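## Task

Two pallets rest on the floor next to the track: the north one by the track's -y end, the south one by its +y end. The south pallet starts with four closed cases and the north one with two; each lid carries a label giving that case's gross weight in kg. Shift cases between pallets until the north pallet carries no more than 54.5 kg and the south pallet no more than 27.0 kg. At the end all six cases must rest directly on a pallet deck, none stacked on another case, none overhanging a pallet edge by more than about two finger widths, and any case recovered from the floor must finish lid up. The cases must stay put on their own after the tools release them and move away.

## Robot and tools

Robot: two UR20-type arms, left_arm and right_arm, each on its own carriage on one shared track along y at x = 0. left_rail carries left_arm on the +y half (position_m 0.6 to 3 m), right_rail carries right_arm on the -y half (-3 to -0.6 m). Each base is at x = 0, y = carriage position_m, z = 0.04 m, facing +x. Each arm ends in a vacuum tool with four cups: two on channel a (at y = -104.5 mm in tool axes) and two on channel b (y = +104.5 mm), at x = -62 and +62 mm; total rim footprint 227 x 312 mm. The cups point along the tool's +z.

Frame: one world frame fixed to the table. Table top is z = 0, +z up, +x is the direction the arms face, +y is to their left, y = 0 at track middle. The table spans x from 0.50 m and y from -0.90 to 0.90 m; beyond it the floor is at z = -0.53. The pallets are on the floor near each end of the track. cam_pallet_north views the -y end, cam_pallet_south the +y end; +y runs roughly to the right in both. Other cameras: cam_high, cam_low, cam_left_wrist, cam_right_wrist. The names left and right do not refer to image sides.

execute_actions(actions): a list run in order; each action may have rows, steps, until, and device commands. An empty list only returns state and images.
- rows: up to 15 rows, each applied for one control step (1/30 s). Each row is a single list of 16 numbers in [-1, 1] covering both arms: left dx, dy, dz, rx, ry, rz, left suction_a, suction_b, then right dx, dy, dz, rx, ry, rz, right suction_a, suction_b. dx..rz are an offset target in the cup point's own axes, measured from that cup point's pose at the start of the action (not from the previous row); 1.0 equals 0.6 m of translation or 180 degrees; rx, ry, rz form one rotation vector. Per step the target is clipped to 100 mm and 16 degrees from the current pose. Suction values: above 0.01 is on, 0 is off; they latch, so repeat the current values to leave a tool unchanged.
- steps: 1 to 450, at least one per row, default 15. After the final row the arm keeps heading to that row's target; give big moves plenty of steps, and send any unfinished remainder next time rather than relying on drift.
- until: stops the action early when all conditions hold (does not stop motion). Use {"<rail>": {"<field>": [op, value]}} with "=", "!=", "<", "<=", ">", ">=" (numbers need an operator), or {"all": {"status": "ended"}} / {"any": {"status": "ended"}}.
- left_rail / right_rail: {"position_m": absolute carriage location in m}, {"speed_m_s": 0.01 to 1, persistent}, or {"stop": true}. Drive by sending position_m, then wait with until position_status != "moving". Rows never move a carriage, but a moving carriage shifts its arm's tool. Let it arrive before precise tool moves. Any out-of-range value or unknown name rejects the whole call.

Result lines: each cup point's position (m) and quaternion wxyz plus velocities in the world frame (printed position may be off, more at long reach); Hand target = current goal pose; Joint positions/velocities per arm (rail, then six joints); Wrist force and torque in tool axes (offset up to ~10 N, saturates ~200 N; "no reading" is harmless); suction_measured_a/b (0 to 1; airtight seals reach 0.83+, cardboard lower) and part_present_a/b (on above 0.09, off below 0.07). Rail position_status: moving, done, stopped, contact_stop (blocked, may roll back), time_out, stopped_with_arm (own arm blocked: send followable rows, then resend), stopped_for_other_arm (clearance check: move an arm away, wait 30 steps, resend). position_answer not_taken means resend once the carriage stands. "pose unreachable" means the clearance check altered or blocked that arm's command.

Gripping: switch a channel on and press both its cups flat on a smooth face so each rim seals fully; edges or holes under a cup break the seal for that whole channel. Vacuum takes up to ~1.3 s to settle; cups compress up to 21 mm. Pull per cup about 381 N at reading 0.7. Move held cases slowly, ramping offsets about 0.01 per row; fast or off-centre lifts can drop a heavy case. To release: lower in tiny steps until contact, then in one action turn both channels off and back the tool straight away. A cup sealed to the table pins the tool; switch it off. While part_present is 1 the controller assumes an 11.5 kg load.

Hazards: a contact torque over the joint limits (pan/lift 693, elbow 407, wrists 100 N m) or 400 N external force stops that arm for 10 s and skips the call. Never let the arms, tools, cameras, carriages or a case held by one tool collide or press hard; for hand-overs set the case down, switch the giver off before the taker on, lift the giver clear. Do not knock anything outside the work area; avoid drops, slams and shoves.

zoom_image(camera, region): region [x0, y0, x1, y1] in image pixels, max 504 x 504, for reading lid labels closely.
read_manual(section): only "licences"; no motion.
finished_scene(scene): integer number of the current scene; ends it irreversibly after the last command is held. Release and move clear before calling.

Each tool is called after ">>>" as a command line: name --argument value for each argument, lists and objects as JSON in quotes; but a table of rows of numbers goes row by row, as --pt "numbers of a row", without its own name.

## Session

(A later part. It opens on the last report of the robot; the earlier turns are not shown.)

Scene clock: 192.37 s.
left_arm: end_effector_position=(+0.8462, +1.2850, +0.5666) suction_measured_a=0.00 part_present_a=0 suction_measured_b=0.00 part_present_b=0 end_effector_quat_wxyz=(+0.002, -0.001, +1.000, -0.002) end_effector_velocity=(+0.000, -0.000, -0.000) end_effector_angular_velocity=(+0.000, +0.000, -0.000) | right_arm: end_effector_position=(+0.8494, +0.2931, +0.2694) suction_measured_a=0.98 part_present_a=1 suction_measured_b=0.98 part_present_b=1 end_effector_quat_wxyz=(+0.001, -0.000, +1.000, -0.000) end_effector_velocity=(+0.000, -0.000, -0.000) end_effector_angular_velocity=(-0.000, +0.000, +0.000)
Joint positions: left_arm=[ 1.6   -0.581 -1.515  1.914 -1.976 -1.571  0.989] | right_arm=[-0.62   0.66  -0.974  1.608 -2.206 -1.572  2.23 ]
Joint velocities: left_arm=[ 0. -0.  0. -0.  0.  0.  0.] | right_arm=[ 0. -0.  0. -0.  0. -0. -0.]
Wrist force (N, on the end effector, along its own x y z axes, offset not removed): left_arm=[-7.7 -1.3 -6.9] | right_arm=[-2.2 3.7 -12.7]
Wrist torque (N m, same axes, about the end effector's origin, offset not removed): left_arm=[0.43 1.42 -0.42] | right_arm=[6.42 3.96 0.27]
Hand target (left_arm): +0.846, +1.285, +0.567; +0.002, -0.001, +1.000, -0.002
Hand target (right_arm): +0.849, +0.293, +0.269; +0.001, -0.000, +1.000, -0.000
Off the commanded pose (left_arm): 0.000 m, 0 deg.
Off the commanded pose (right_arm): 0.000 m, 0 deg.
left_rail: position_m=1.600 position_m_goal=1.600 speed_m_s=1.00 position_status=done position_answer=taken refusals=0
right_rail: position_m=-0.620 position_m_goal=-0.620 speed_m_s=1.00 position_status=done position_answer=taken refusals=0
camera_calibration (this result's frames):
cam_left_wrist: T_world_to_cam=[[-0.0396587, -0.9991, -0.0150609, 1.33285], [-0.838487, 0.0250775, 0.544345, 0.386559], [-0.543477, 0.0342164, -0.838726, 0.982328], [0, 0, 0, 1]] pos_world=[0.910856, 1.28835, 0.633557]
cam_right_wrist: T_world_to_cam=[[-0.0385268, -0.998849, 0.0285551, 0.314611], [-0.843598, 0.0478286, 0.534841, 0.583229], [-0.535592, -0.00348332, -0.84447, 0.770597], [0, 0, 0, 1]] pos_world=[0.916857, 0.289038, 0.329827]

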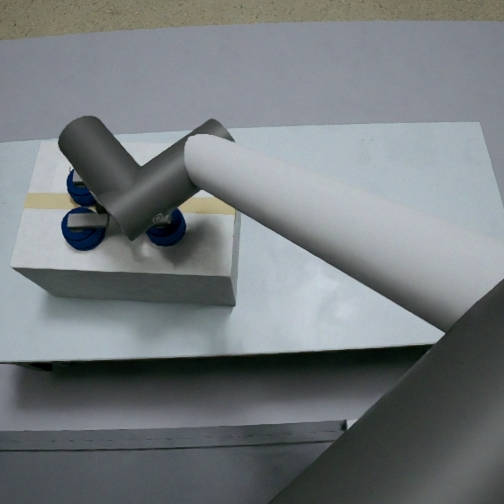

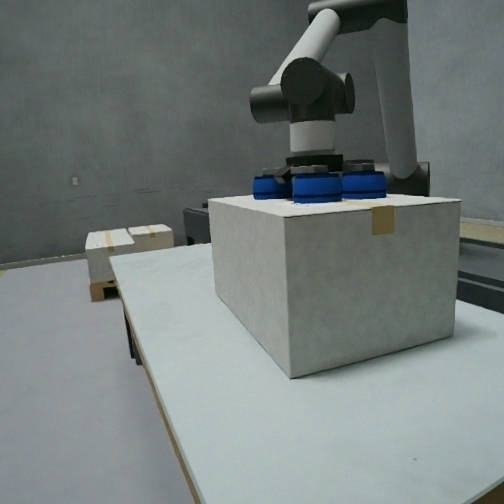

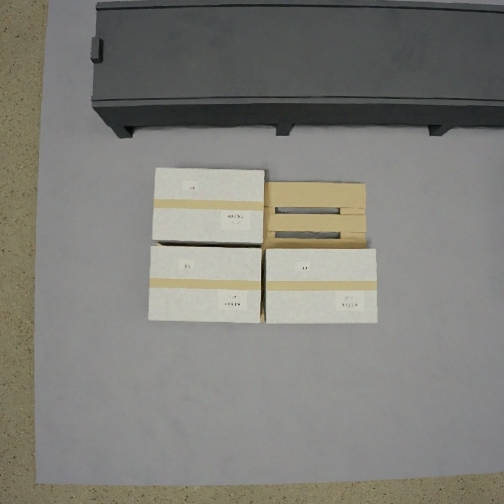

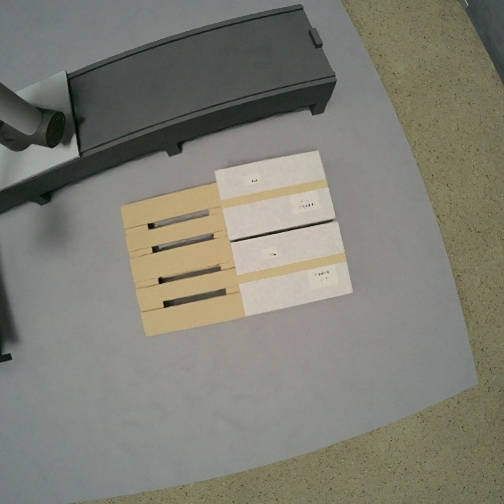

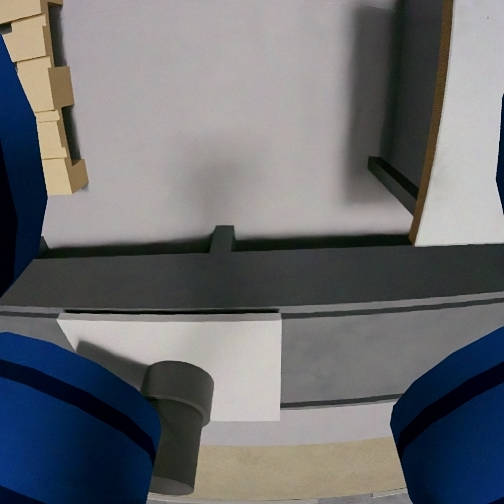

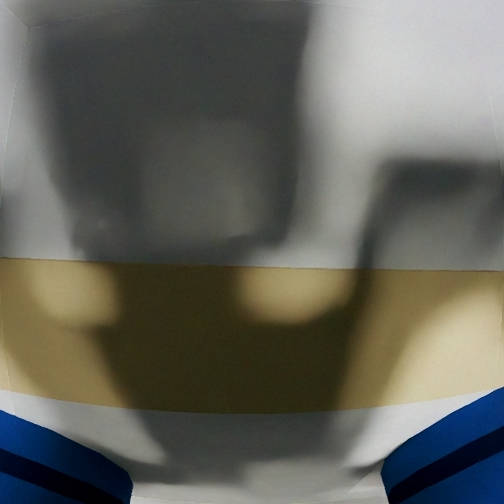

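>>> execute_actions --actions '[{"rows":[[0,0,0,0,0,0,0,0,0,0,-0.1,0,0,0,1,1],[0,0,0,0,0,0,0,0,0,0,-0.334,0,0,0,1,1]],"steps":40},{"right_rail":{"position_m":-2.65},"rows":[[0,0,0,0,0,0,0,0,0.065,-0.99,0,0,0,0,1,1]],"steps":150,"until":{"all":{"status":"ended"}}},{"steps":20},{"rows":[[0,0,0,0,0,0,0,0,0,0,0.3,0,0,0,1,1],[0,0,0,0,0,0,0,0,0,0,0.6,0,0,0,1,1],[0,0,0,0,0,0,0,0,0,0,0.93,0,0,0,1,1]],"steps":75}]'

Scene clock: 215.40 s.
left_arm: end_effector_position=(+0.8462, +1.2850, +0.5666) suction_measured_a=0.00 part_present_a=0 suction_measured_b=0.00 part_present_b=0 end_effector_quat_wxyz=(+0.002, -0.001, +1.000, -0.002) end_effector_velocity=(-0.000, +0.000, +0.000) end_effector_angular_velocity=(-0.000, -0.000, -0.000) | right_arm: end_effector_position=(+0.7933, -2.3381, +0.1413) suction_measured_a=0.98 part_present_a=1 suction_measured_b=0.98 part_present_b=1 end_effector_quat_wxyz=(-0.002, -0.000, +1.000, -0.004) end_effector_velocity=(-0.000, -0.000, -0.000) end_effector_angular_velocity=(-0.000, +0.000, -0.000)
Joint positions: left_arm=[ 1.6   -0.581 -1.515  1.914 -1.976 -1.571  0.989] | right_arm=[-2.65   0.139 -1.18   2.261 -2.648 -1.579  1.71 ]
Joint velocities: left_arm=[ 0.  0. -0.  0.  0.  0.  0.] | right_arm=[ 0.  0. -0.  0.  0. -0.  0.]
Wrist force (N, on the end effector, along its own x y z axes, offset not removed): left_arm=[0.5 -5.3 -6.3] | right_arm=[10.0 4.4 -46.6]
Wrist torque (N m, same axes, about the end effector's origin, offset not removed): left_arm=[-0.44 0.38 -0.29] | right_arm=[12.70 -0.37 1.25]
Hand target (left_arm): +0.846, +1.285, +0.567; +0.002, -0.001, +1.000, -0.002
Hand target (right_arm): +0.793, -2.338, +0.141; -0.002, -0.000, +1.000, -0.004
Off the commanded pose (left_arm): 0.000 m, 0 deg.
Off the commanded pose (right_arm): 0.229 m, 1 deg.
FORCE FAULT: contact force on the right arm reached its limit, and that arm stopped for 10 seconds. The contact can be on any part of that arm, not only on its tool. That arm's remaining commands of this call were not run. That arm holds still and accepts commands again. Move the arm away from the contact; if what it grips holds it there, let go first. Pushing or pulling that hard again can fault the arm again.
left_rail: position_m=1.600 position_m_goal=1.600 speed_m_s=1.00 position_status=done position_answer=taken refusals=0
right_rail: position_m=-2.650 position_m_goal=-2.650 speed_m_s=1.00 position_status=done position_answer=taken refusals=0
camera_calibration (this result's frames):
cam_left_wrist: T_world_to_cam=[[-0.0396586, -0.9991, -0.0150612, 1.33285], [-0.838487, 0.0250773, 0.544345, 0.386559], [-0.543477, 0.0342166, -0.838726, 0.982327], [0, 0, 0, 1]] pos_world=[0.910856, 1.28835, 0.633557]
cam_right_wrist: T_world_to_cam=[[-0.0389481, -0.998547, 0.03723, -2.31219], [-0.841178, 0.052875, 0.538167, 0.739705], [-0.539354, -0.0103564, -0.842015, 0.609732], [0, 0, 0, 1]] pos_world=[0.861029, -2.34163, 0.201401]

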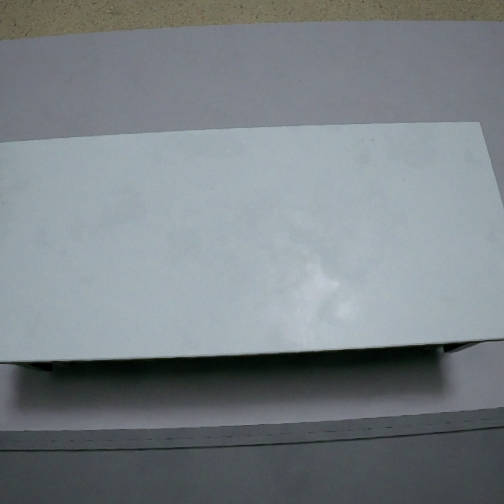

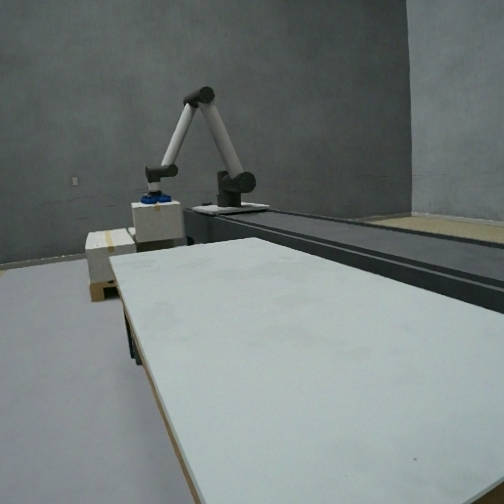

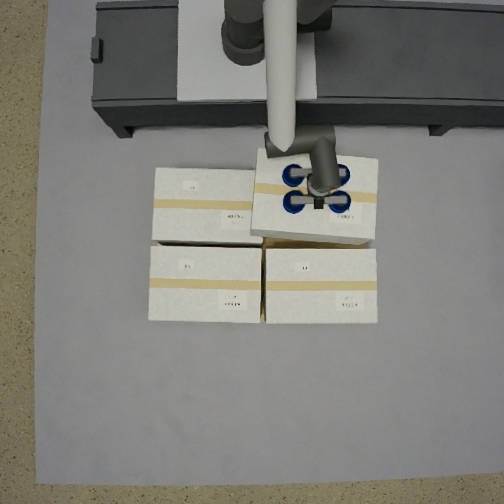

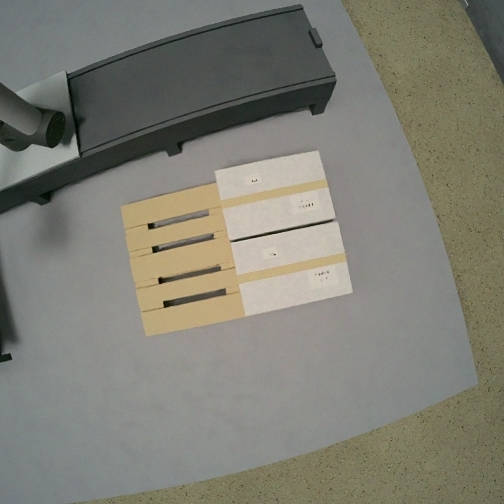

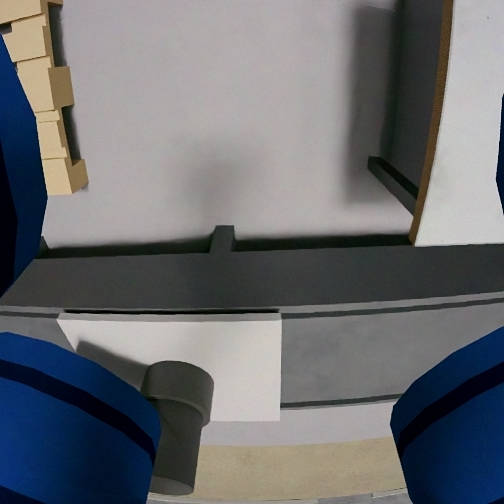

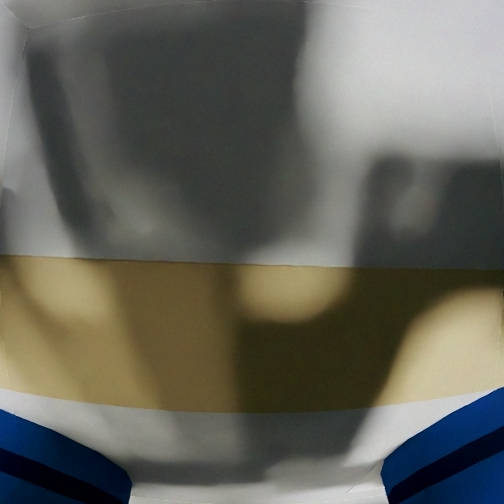

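>>> execute_actions --actions '[{"rows":[[0,0,0,0,0,0,0,0,0,0,-0.06,0,0,0,1,1]],"steps":20},{"rows":[[0,0,0,0,0,0,0,0,-0.03,0.09,0,0,0,0,1,1]],"steps":20},{"rows":[[0,0,0,0,0,0,0,0,0,0,0.1,0,0,0,1,1],[0,0,0,0,0,0,0,0,0,0,0.2,0,0,0,1,1],[0,0,0,0,0,0,0,0,0,0,0.45,0,0,0,1,1]],"steps":60}]'

Scene clock: 232.60 s.
left_arm: end_effector_position=(+0.8462, +1.2850, +0.5666) suction_measured_a=0.00 part_present_a=0 suction_measured_b=0.00 part_present_b=0 end_effector_quat_wxyz=(+0.002, -0.001, +1.000, -0.002) end_effector_velocity=(+0.000, -0.000, -0.000) end_effector_angular_velocity=(+0.000, +0.000, -0.000) | right_arm: end_effector_position=(+0.8099, -2.2886, +0.1368) suction_measured_a=0.98 part_present_a=1 suction_measured_b=0.98 part_present_b=1 end_effector_quat_wxyz=(-0.001, +0.000, +1.000, -0.011) end_effector_velocity=(-0.000, +0.000, +0.000) end_effector_angular_velocity=(+0.000, -0.000, +0.000)
Joint positions: left_arm=[ 1.6   -0.581 -1.515  1.914 -1.976 -1.571  0.989] | right_arm=[-2.65   0.198 -1.149  2.211 -2.627 -1.592  1.769]
Joint velocities: left_arm=[ 0. -0.  0. -0.  0. -0. -0.] | right_arm=[ 0.  0. -0.  0.  0.  0. -0.]
Wrist force (N, on the end effector, along its own x y z axes, offset not removed): left_arm=[-8.6 -0.4 -10.1] | right_arm=[15.6 7.6 -54.0]
Wrist torque (N m, same axes, about the end effector's origin, offset not removed): left_arm=[0.34 1.51 -0.23] | right_arm=[14.68 0.27 2.22]
Hand target (left_arm): +0.846, +1.285, +0.567; +0.002, -0.001, +1.000, -0.002
Hand target (right_arm): +0.810, -2.289, +0.137; -0.001, +0.000, +1.000, -0.011
Off the commanded pose (left_arm): 0.000 m, 0 deg.
Off the commanded pose (right_arm): 0.231 m, 1 deg.
FORCE FAULT: contact force on the right arm reached its limit, and that arm stopped for 10 seconds. The contact can be on any part of that arm, not only on its tool. That arm's remaining commands of this call were not run. That arm holds still and accepts commands again. Move the arm away from the contact; if what it grips holds it there, let go first. Pushing or pulling that hard again can fault the arm again.
left_rail: position_m=1.600 position_m_goal=1.600 speed_m_s=1.00 position_status=done position_answer=taken refusals=0
right_rail: position_m=-2.650 position_m_goal=-2.650 speed_m_s=1.00 position_status=done position_answer=taken refusals=0
camera_calibration (this result's frames):
cam_left_wrist: T_world_to_cam=[[-0.0396584, -0.9991, -0.0150613, 1.33285], [-0.838487, 0.025077, 0.544345, 0.386559], [-0.543477, 0.0342166, -0.838726, 0.982327], [0, 0, 0, 1]] pos_world=[0.910856, 1.28835, 0.633557]
cam_right_wrist: T_world_to_cam=[[-0.0395061, -0.997971, 0.0499331, -2.26189], [-0.841694, 0.0601678, 0.536592, 0.770786], [-0.538507, -0.0208298, -0.842363, 0.590892], [0, 0, 0, 1]] pos_world=[0.877607, -2.29137, 0.197091]

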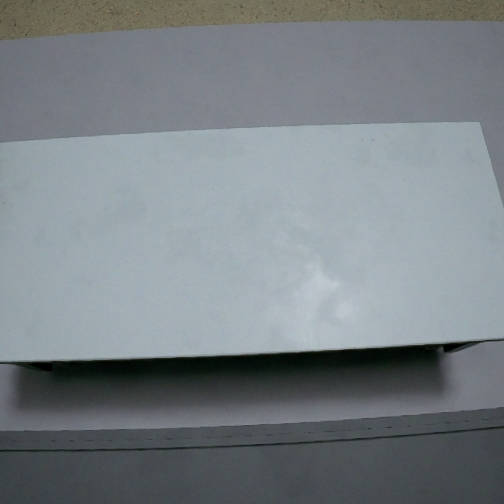

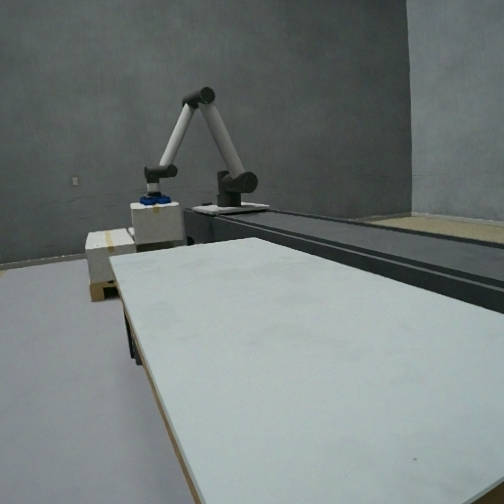

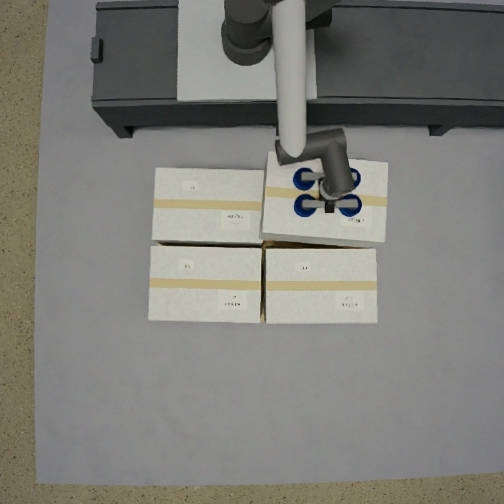

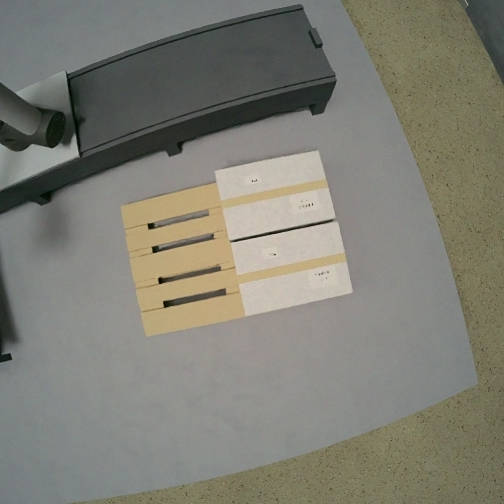

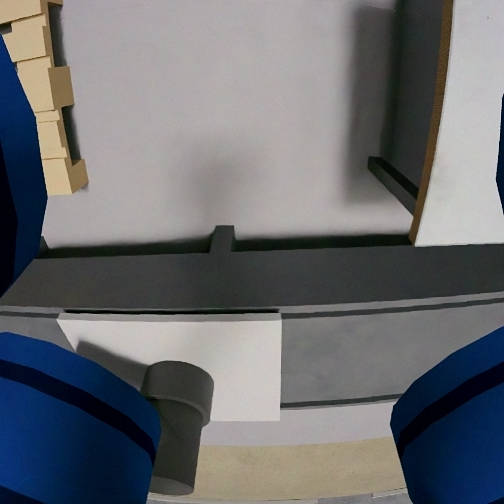

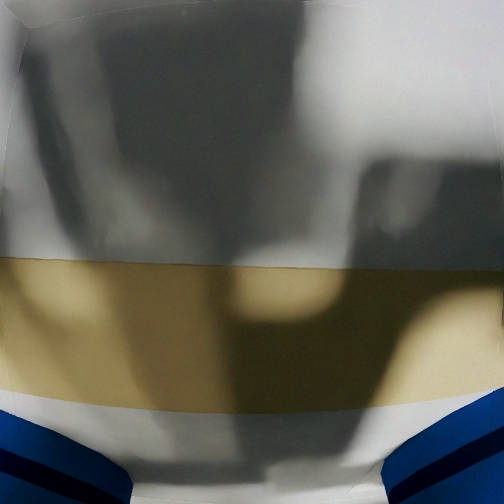

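>>> execute_actions --actions '[{"rows":[[0,0,0,0,0,0,0,0,0,0,-0.06,0,0,0,1,1]],"steps":20},{"rows":[[0,0,0,0,0,0,0,0,0,0.12,0,0,0,0,1,1]],"steps":20},{"rows":[[0,0,0,0,0,0,0,0,0,0,0.1,0,0,0,1,1],[0,0,0,0,0,0,0,0,0,0,0.2,0,0,0,1,1],[0,0,0,0,0,0,0,0,0,0,0.45,0,0,0,1,1]],"steps":60}]'

Scene clock: 241.87 s.
left_arm: end_effector_position=(+0.8462, +1.2850, +0.5666) suction_measured_a=0.00 part_present_a=0 suction_measured_b=0.00 part_present_b=0 end_effector_quat_wxyz=(+0.002, -0.001, +1.000, -0.002) end_effector_velocity=(+0.000, -0.000, -0.000) end_effector_angular_velocity=(+0.000, +0.000, -0.000) | right_arm: end_effector_position=(+0.8093, -2.2228, -0.0994) suction_measured_a=0.98 part_present_a=1 suction_measured_b=0.98 part_present_b=1 end_effector_quat_wxyz=(-0.001, +0.000, +1.000, -0.011) end_effector_velocity=(-0.000, -0.000, -0.000) end_effector_angular_velocity=(-0.000, +0.000, -0.000)
Joint positions: left_arm=[ 1.6   -0.581 -1.515  1.914 -1.976 -1.571  0.989] | right_arm=[-2.65   0.271 -0.816  2.184 -2.931 -1.591  1.842]
Joint velocities: left_arm=[ 0. -0.  0. -0.  0.  0.  0.] | right_arm=[ 0.  0.  0. -0. -0. -0.  0.]
Wrist force (N, on the end effector, along its own x y z axes, offset not removed): left_arm=[0.2 -6.2 -8.8] | right_arm=[3.9 -0.6 -12.5]
Wrist torque (N m, same axes, about the end effector's origin, offset not removed): left_arm=[-0.29 0.41 -0.25] | right_arm=[5.92 3.31 0.28]
Hand target (left_arm): +0.846, +1.285, +0.567; +0.002, -0.001, +1.000, -0.002
Hand target (right_arm): +0.809, -2.223, -0.099; -0.001, +0.000, +1.000, -0.011
Off the commanded pose (left_arm): 0.000 m, 0 deg.
Off the commanded pose (right_arm): 0.000 m, 0 deg.
left_rail: position_m=1.600 position_m_goal=1.600 speed_m_s=1.00 position_status=done position_answer=taken refusals=0
right_rail: position_m=-2.650 position_m_goal=-2.650 speed_m_s=1.00 position_status=done position_answer=taken refusals=0
camera_calibration (this result's frames):
cam_left_wrist: T_world_to_cam=[[-0.0396585, -0.9991, -0.015061, 1.33285], [-0.838486, 0.0250773, 0.544345, 0.386559], [-0.543477, 0.0342163, -0.838726, 0.982328], [0, 0, 0, 1]] pos_world=[0.910856, 1.28835, 0.633557]
cam_right_wrist: T_world_to_cam=[[-0.0394548, -0.997974, 0.0499159, -2.18452], [-0.841654, 0.060117, 0.536661, 0.892938], [-0.538574, -0.020838, -0.84232, 0.392986], [0, 0, 0, 1]] pos_world=[0.877007, -2.22559, -0.0391424]

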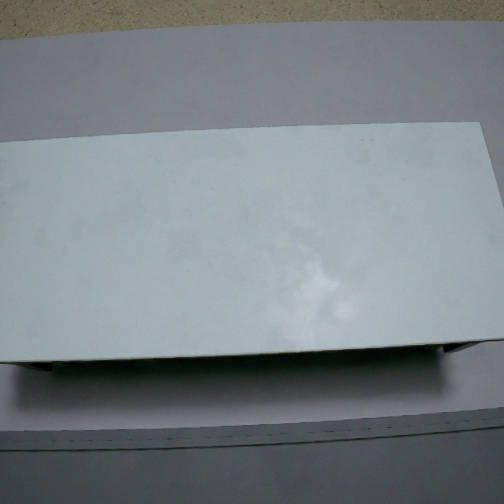

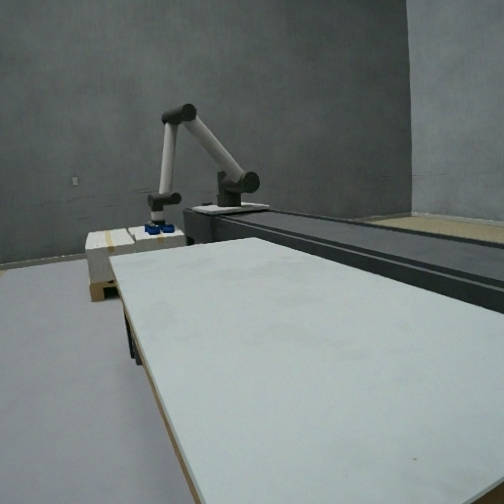

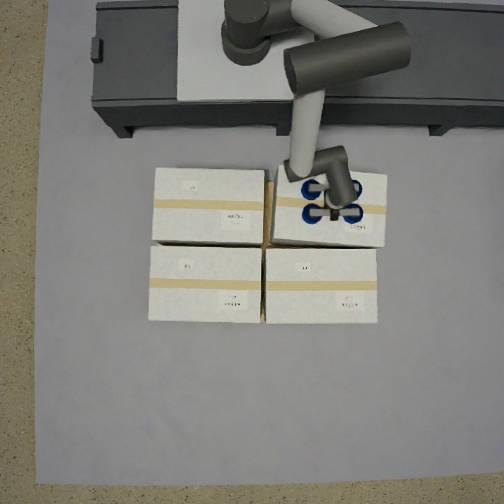

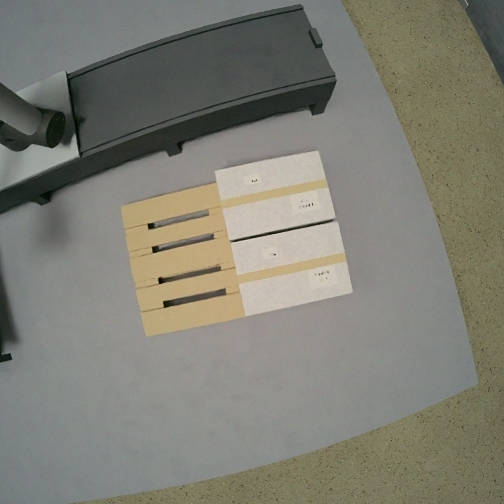

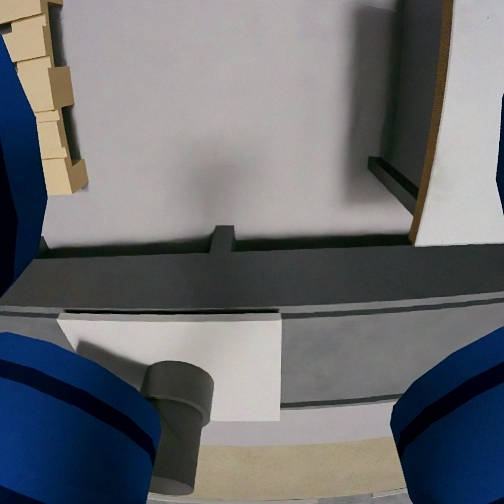

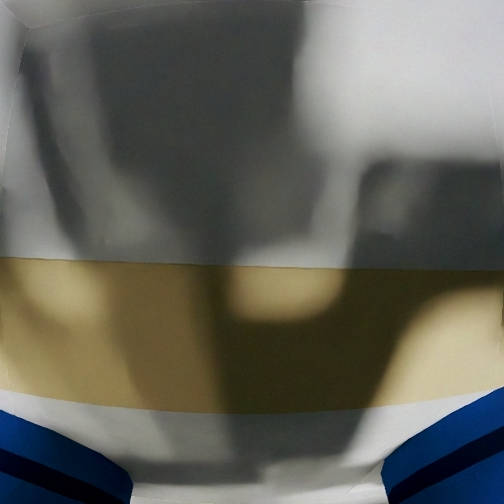

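>>> execute_actions --actions '[{"rows":[[0,0,0,0,0,0,0,0,0,-0.05,0,0,0,0,1,1]],"steps":20},{"rows":[[0,0,0,0,0,0,0,0,0,0,0.045,0,0,0,1,1]],"steps":30},{"rows":[[0,0,0,0,0,0,0,0,0,0,-0.5,0,0,0,0,0]],"steps":45}]'

Scene clock: 258.07 s.
left_arm: end_effector_position=(+0.8462, +1.2850, +0.5666) suction_measured_a=0.00 part_present_a=0 suction_measured_b=0.00 part_present_b=0 end_effector_quat_wxyz=(+0.002, -0.001, +1.000, -0.002) end_effector_velocity=(-0.000, +0.000, +0.000) end_effector_angular_velocity=(-0.000, -0.000, -0.000) | right_arm: end_effector_position=(+0.8100, -2.2524, -0.1151) suction_measured_a=0.98 part_present_a=1 suction_measured_b=0.98 part_present_b=1 end_effector_quat_wxyz=(+0.000, -0.000, +1.000, -0.009) end_effector_velocity=(+0.000, +0.000, +0.000) end_effector_angular_velocity=(+0.000, -0.000, -0.000)
Joint positions: left_arm=[ 1.6   -0.581 -1.515  1.914 -1.976 -1.571  0.989] | right_arm=[-2.65   0.238 -0.796  2.202 -2.973 -1.589  1.808]
Joint velocities: left_arm=[ 0.  0. -0.  0. -0. -0.  0.] | right_arm=[ 0. -0. -0.  0.  0.  0.  0.]
Wrist force (N, on the end effector, along its own x y z axes, offset not removed): left_arm=[-2.1 -3.0 -4.9] | right_arm=[27.7 -1.4 -52.9]
Wrist torque (N m, same axes, about the end effector's origin, offset not removed): left_arm=[0.12 0.84 -0.59] | right_arm=[-3.86 6.83 -5.09]
Hand target (left_arm): +0.846, +1.285, +0.567; +0.002, -0.001, +1.000, -0.002
Hand target (right_arm): +0.810, -2.252, -0.115; +0.000, -0.000, +1.000, -0.009
Off the commanded pose (left_arm): 0.000 m, 0 deg.
Off the commanded pose (right_arm): 0.300 m, 0 deg.
FORCE FAULT: contact force on the right arm reached its limit, and that arm stopped for 10 seconds. The contact can be on any part of that arm, not only on its tool. That arm's remaining commands of this call were not run. That arm holds still and accepts commands again. Move the arm away from the contact; if what it grips holds it there, let go first. Pushing or pulling that hard again can fault the arm again.
left_rail: position_m=1.600 position_m_goal=1.600 speed_m_s=1.00 position_status=done position_answer=taken refusals=0
right_rail: position_m=-2.650 position_m_goal=-2.650 speed_m_s=1.00 position_status=done position_answer=taken refusals=0
camera_calibration (this result's frames):
cam_left_wrist: T_world_to_cam=[[-0.0396587, -0.9991, -0.0150612, 1.33285], [-0.838487, 0.0250774, 0.544345, 0.386559], [-0.543477, 0.0342166, -0.838726, 0.982327], [0, 0, 0, 1]] pos_world=[0.910856, 1.28835, 0.633557]
cam_right_wrist: T_world_to_cam=[[-0.0381361, -0.99817, 0.046922, -2.2151], [-0.843514, 0.0573314, 0.534039, 0.89865], [-0.535752, -0.0192132, -0.844157, 0.380676], [0, 0, 0, 1]] pos_world=[0.877497, -2.25525, -0.0546279]

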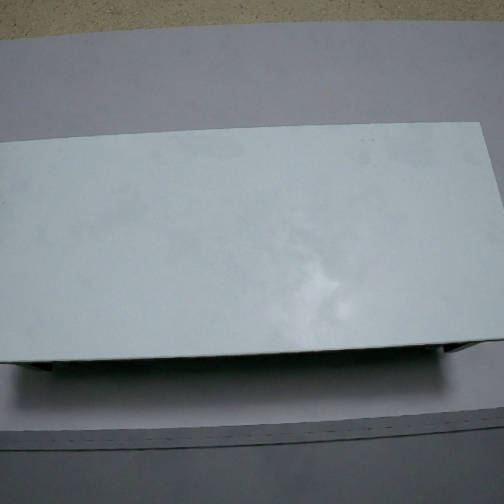

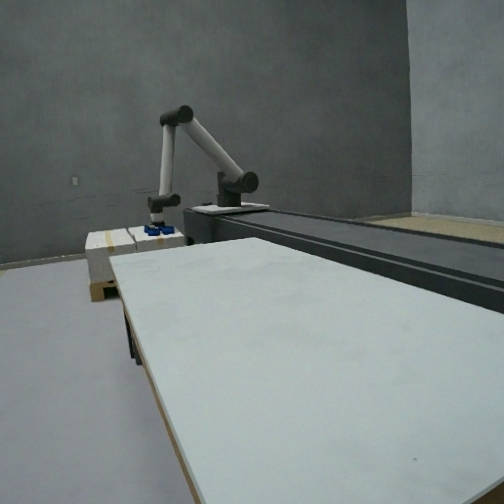

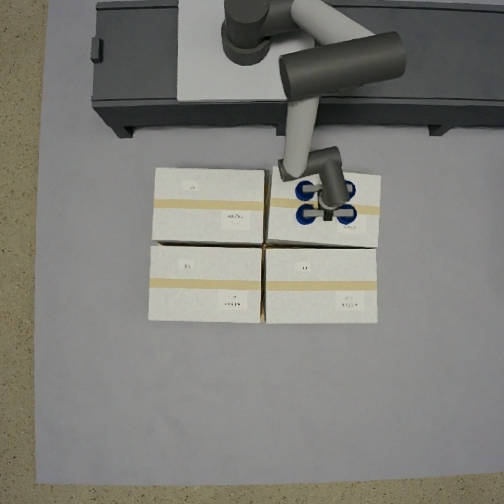

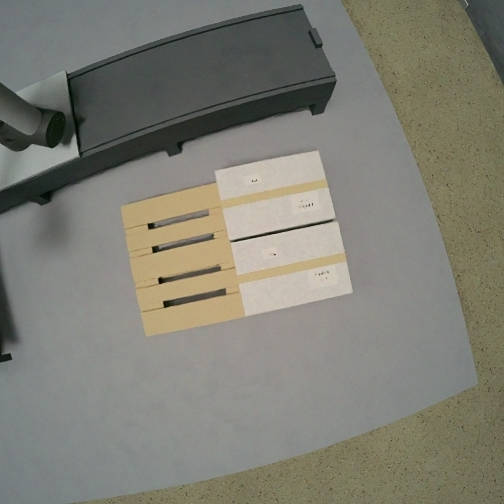

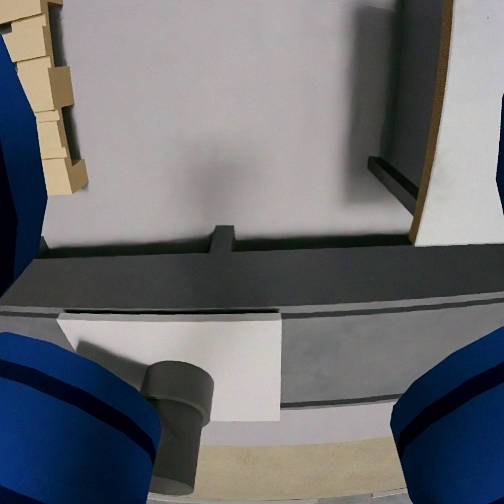

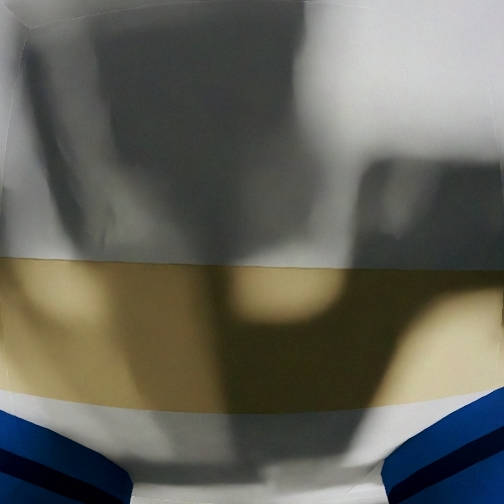

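>>> execute_actions --actions '[{"rows":[[0,0,0,0,0,0,0,0,0,0,-0.5,0,0,0,0,0]],"steps":45}]'

>>> finished_scene --scene 1

Scene clock: 262.50 s.
left_arm: end_effector_position=(+0.8462, +1.2850, +0.5666) suction_measured_a=0.00 part_present_a=0 suction_measured_b=0.00 part_present_b=0 end_effector_quat_wxyz=(+0.002, -0.001, +1.000, -0.002) end_effector_velocity=(-0.000, +0.000, +0.000) end_effector_angular_velocity=(-0.000, -0.000, -0.000) | right_arm: end_effector_position=(+0.8096, -2.2464, +0.1851) suction_measured_a=0.01 part_present_a=0 suction_measured_b=0.01 part_present_b=0 end_effector_quat_wxyz=(+0.000, -0.000, +1.000, -0.009) end_effector_velocity=(+0.000, -0.000, +0.001) end_effector_angular_velocity=(-0.000, +0.000, -0.000)
Joint positions: left_arm=[ 1.6   -0.581 -1.515  1.914 -1.976 -1.571  0.989] | right_arm=[-2.65   0.244 -1.194  2.171 -2.544 -1.589  1.814]
Joint velocities: left_arm=[ 0.  0. -0.  0. -0.  0.  0.] | right_arm=[ 0.    -0.    -0.001 -0.     0.001 -0.     0.   ]
Wrist force (N, on the end effector, along its own x y z axes, offset not removed): left_arm=[-4.8 -5.4 -8.2] | right_arm=[-3.0 0.1 -4.1]
Wrist torque (N m, same axes, about the end effector's origin, offset not removed): left_arm=[-0.40 0.96 -0.46] | right_arm=[0.34 0.76 0.20]
Hand target (left_arm): +0.846, +1.285, +0.567; +0.002, -0.001, +1.000, -0.002
Hand target (right_arm): +0.810, -2.246, +0.185; +0.000, -0.000, +1.000, -0.009
Off the commanded pose (left_arm): 0.000 m, 0 deg.
Off the commanded pose (right_arm): 0.000 m, 0 deg.
left_rail: position_m=1.600 position_m_goal=1.600 speed_m_s=1.00 position_status=done position_answer=taken refusals=0
right_rail: position_m=-2.650 position_m_goal=-2.650 speed_m_s=1.00 position_status=done position_answer=taken refusals=0
camera_calibration (this result's frames):
cam_left_wrist: T_world_to_cam=[[-0.0396588, -0.9991, -0.0150614, 1.33285], [-0.838486, 0.0250773, 0.544345, 0.386559], [-0.543477, 0.0342168, -0.838726, 0.982327], [0, 0, 0, 1]] pos_world=[0.910856, 1.28835, 0.633557]
cam_right_wrist: T_world_to_cam=[[-0.038209, -0.998167, 0.0469331, -2.22322], [-0.84349, 0.0573996, 0.53407, 0.73785], [-0.535785, -0.0191813, -0.844137, 0.634077], [0, 0, 0, 1]] pos_world=[0.877151, -2.24933, 0.245527]

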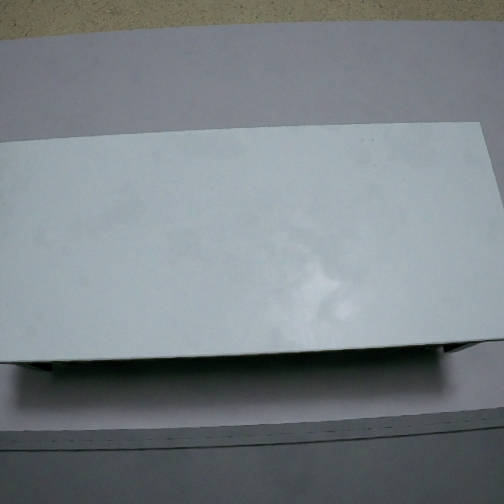

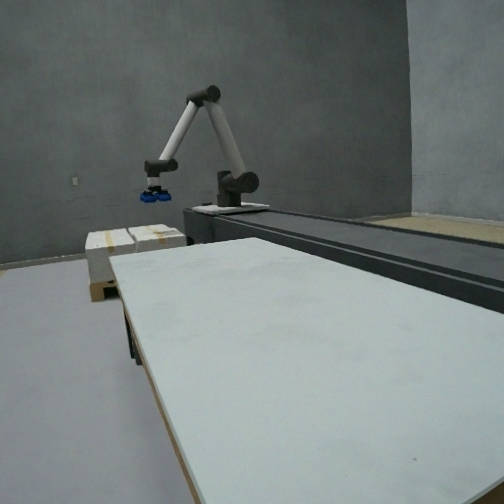

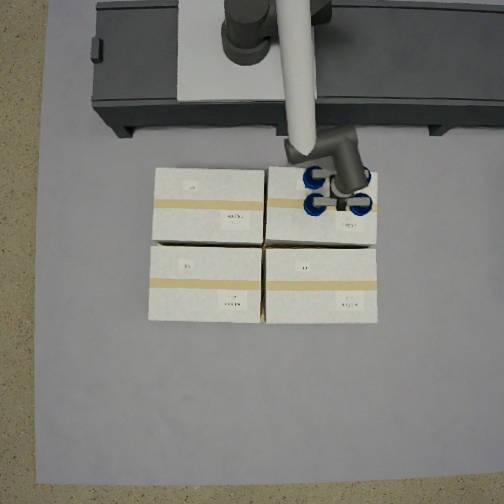

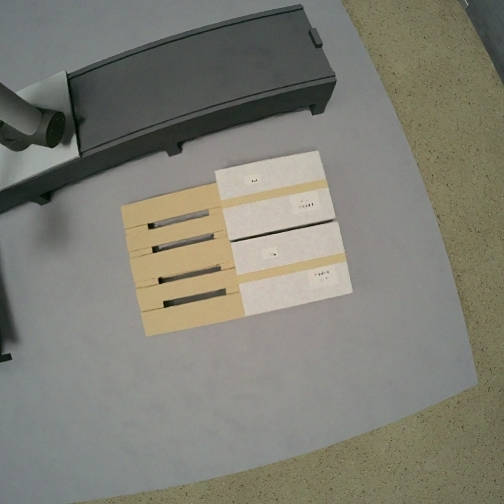

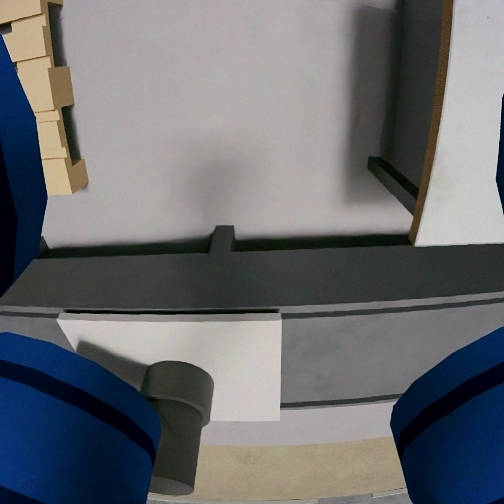

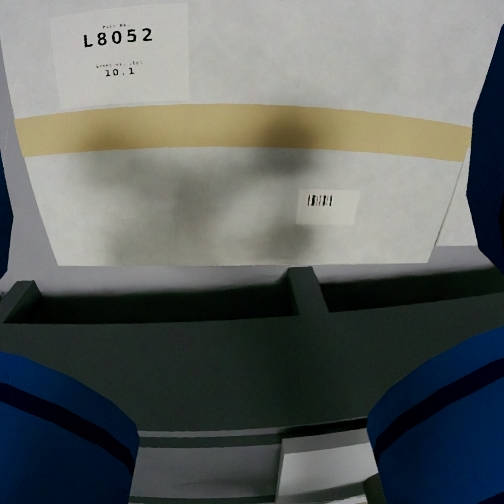

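The scene is finished: the task was done.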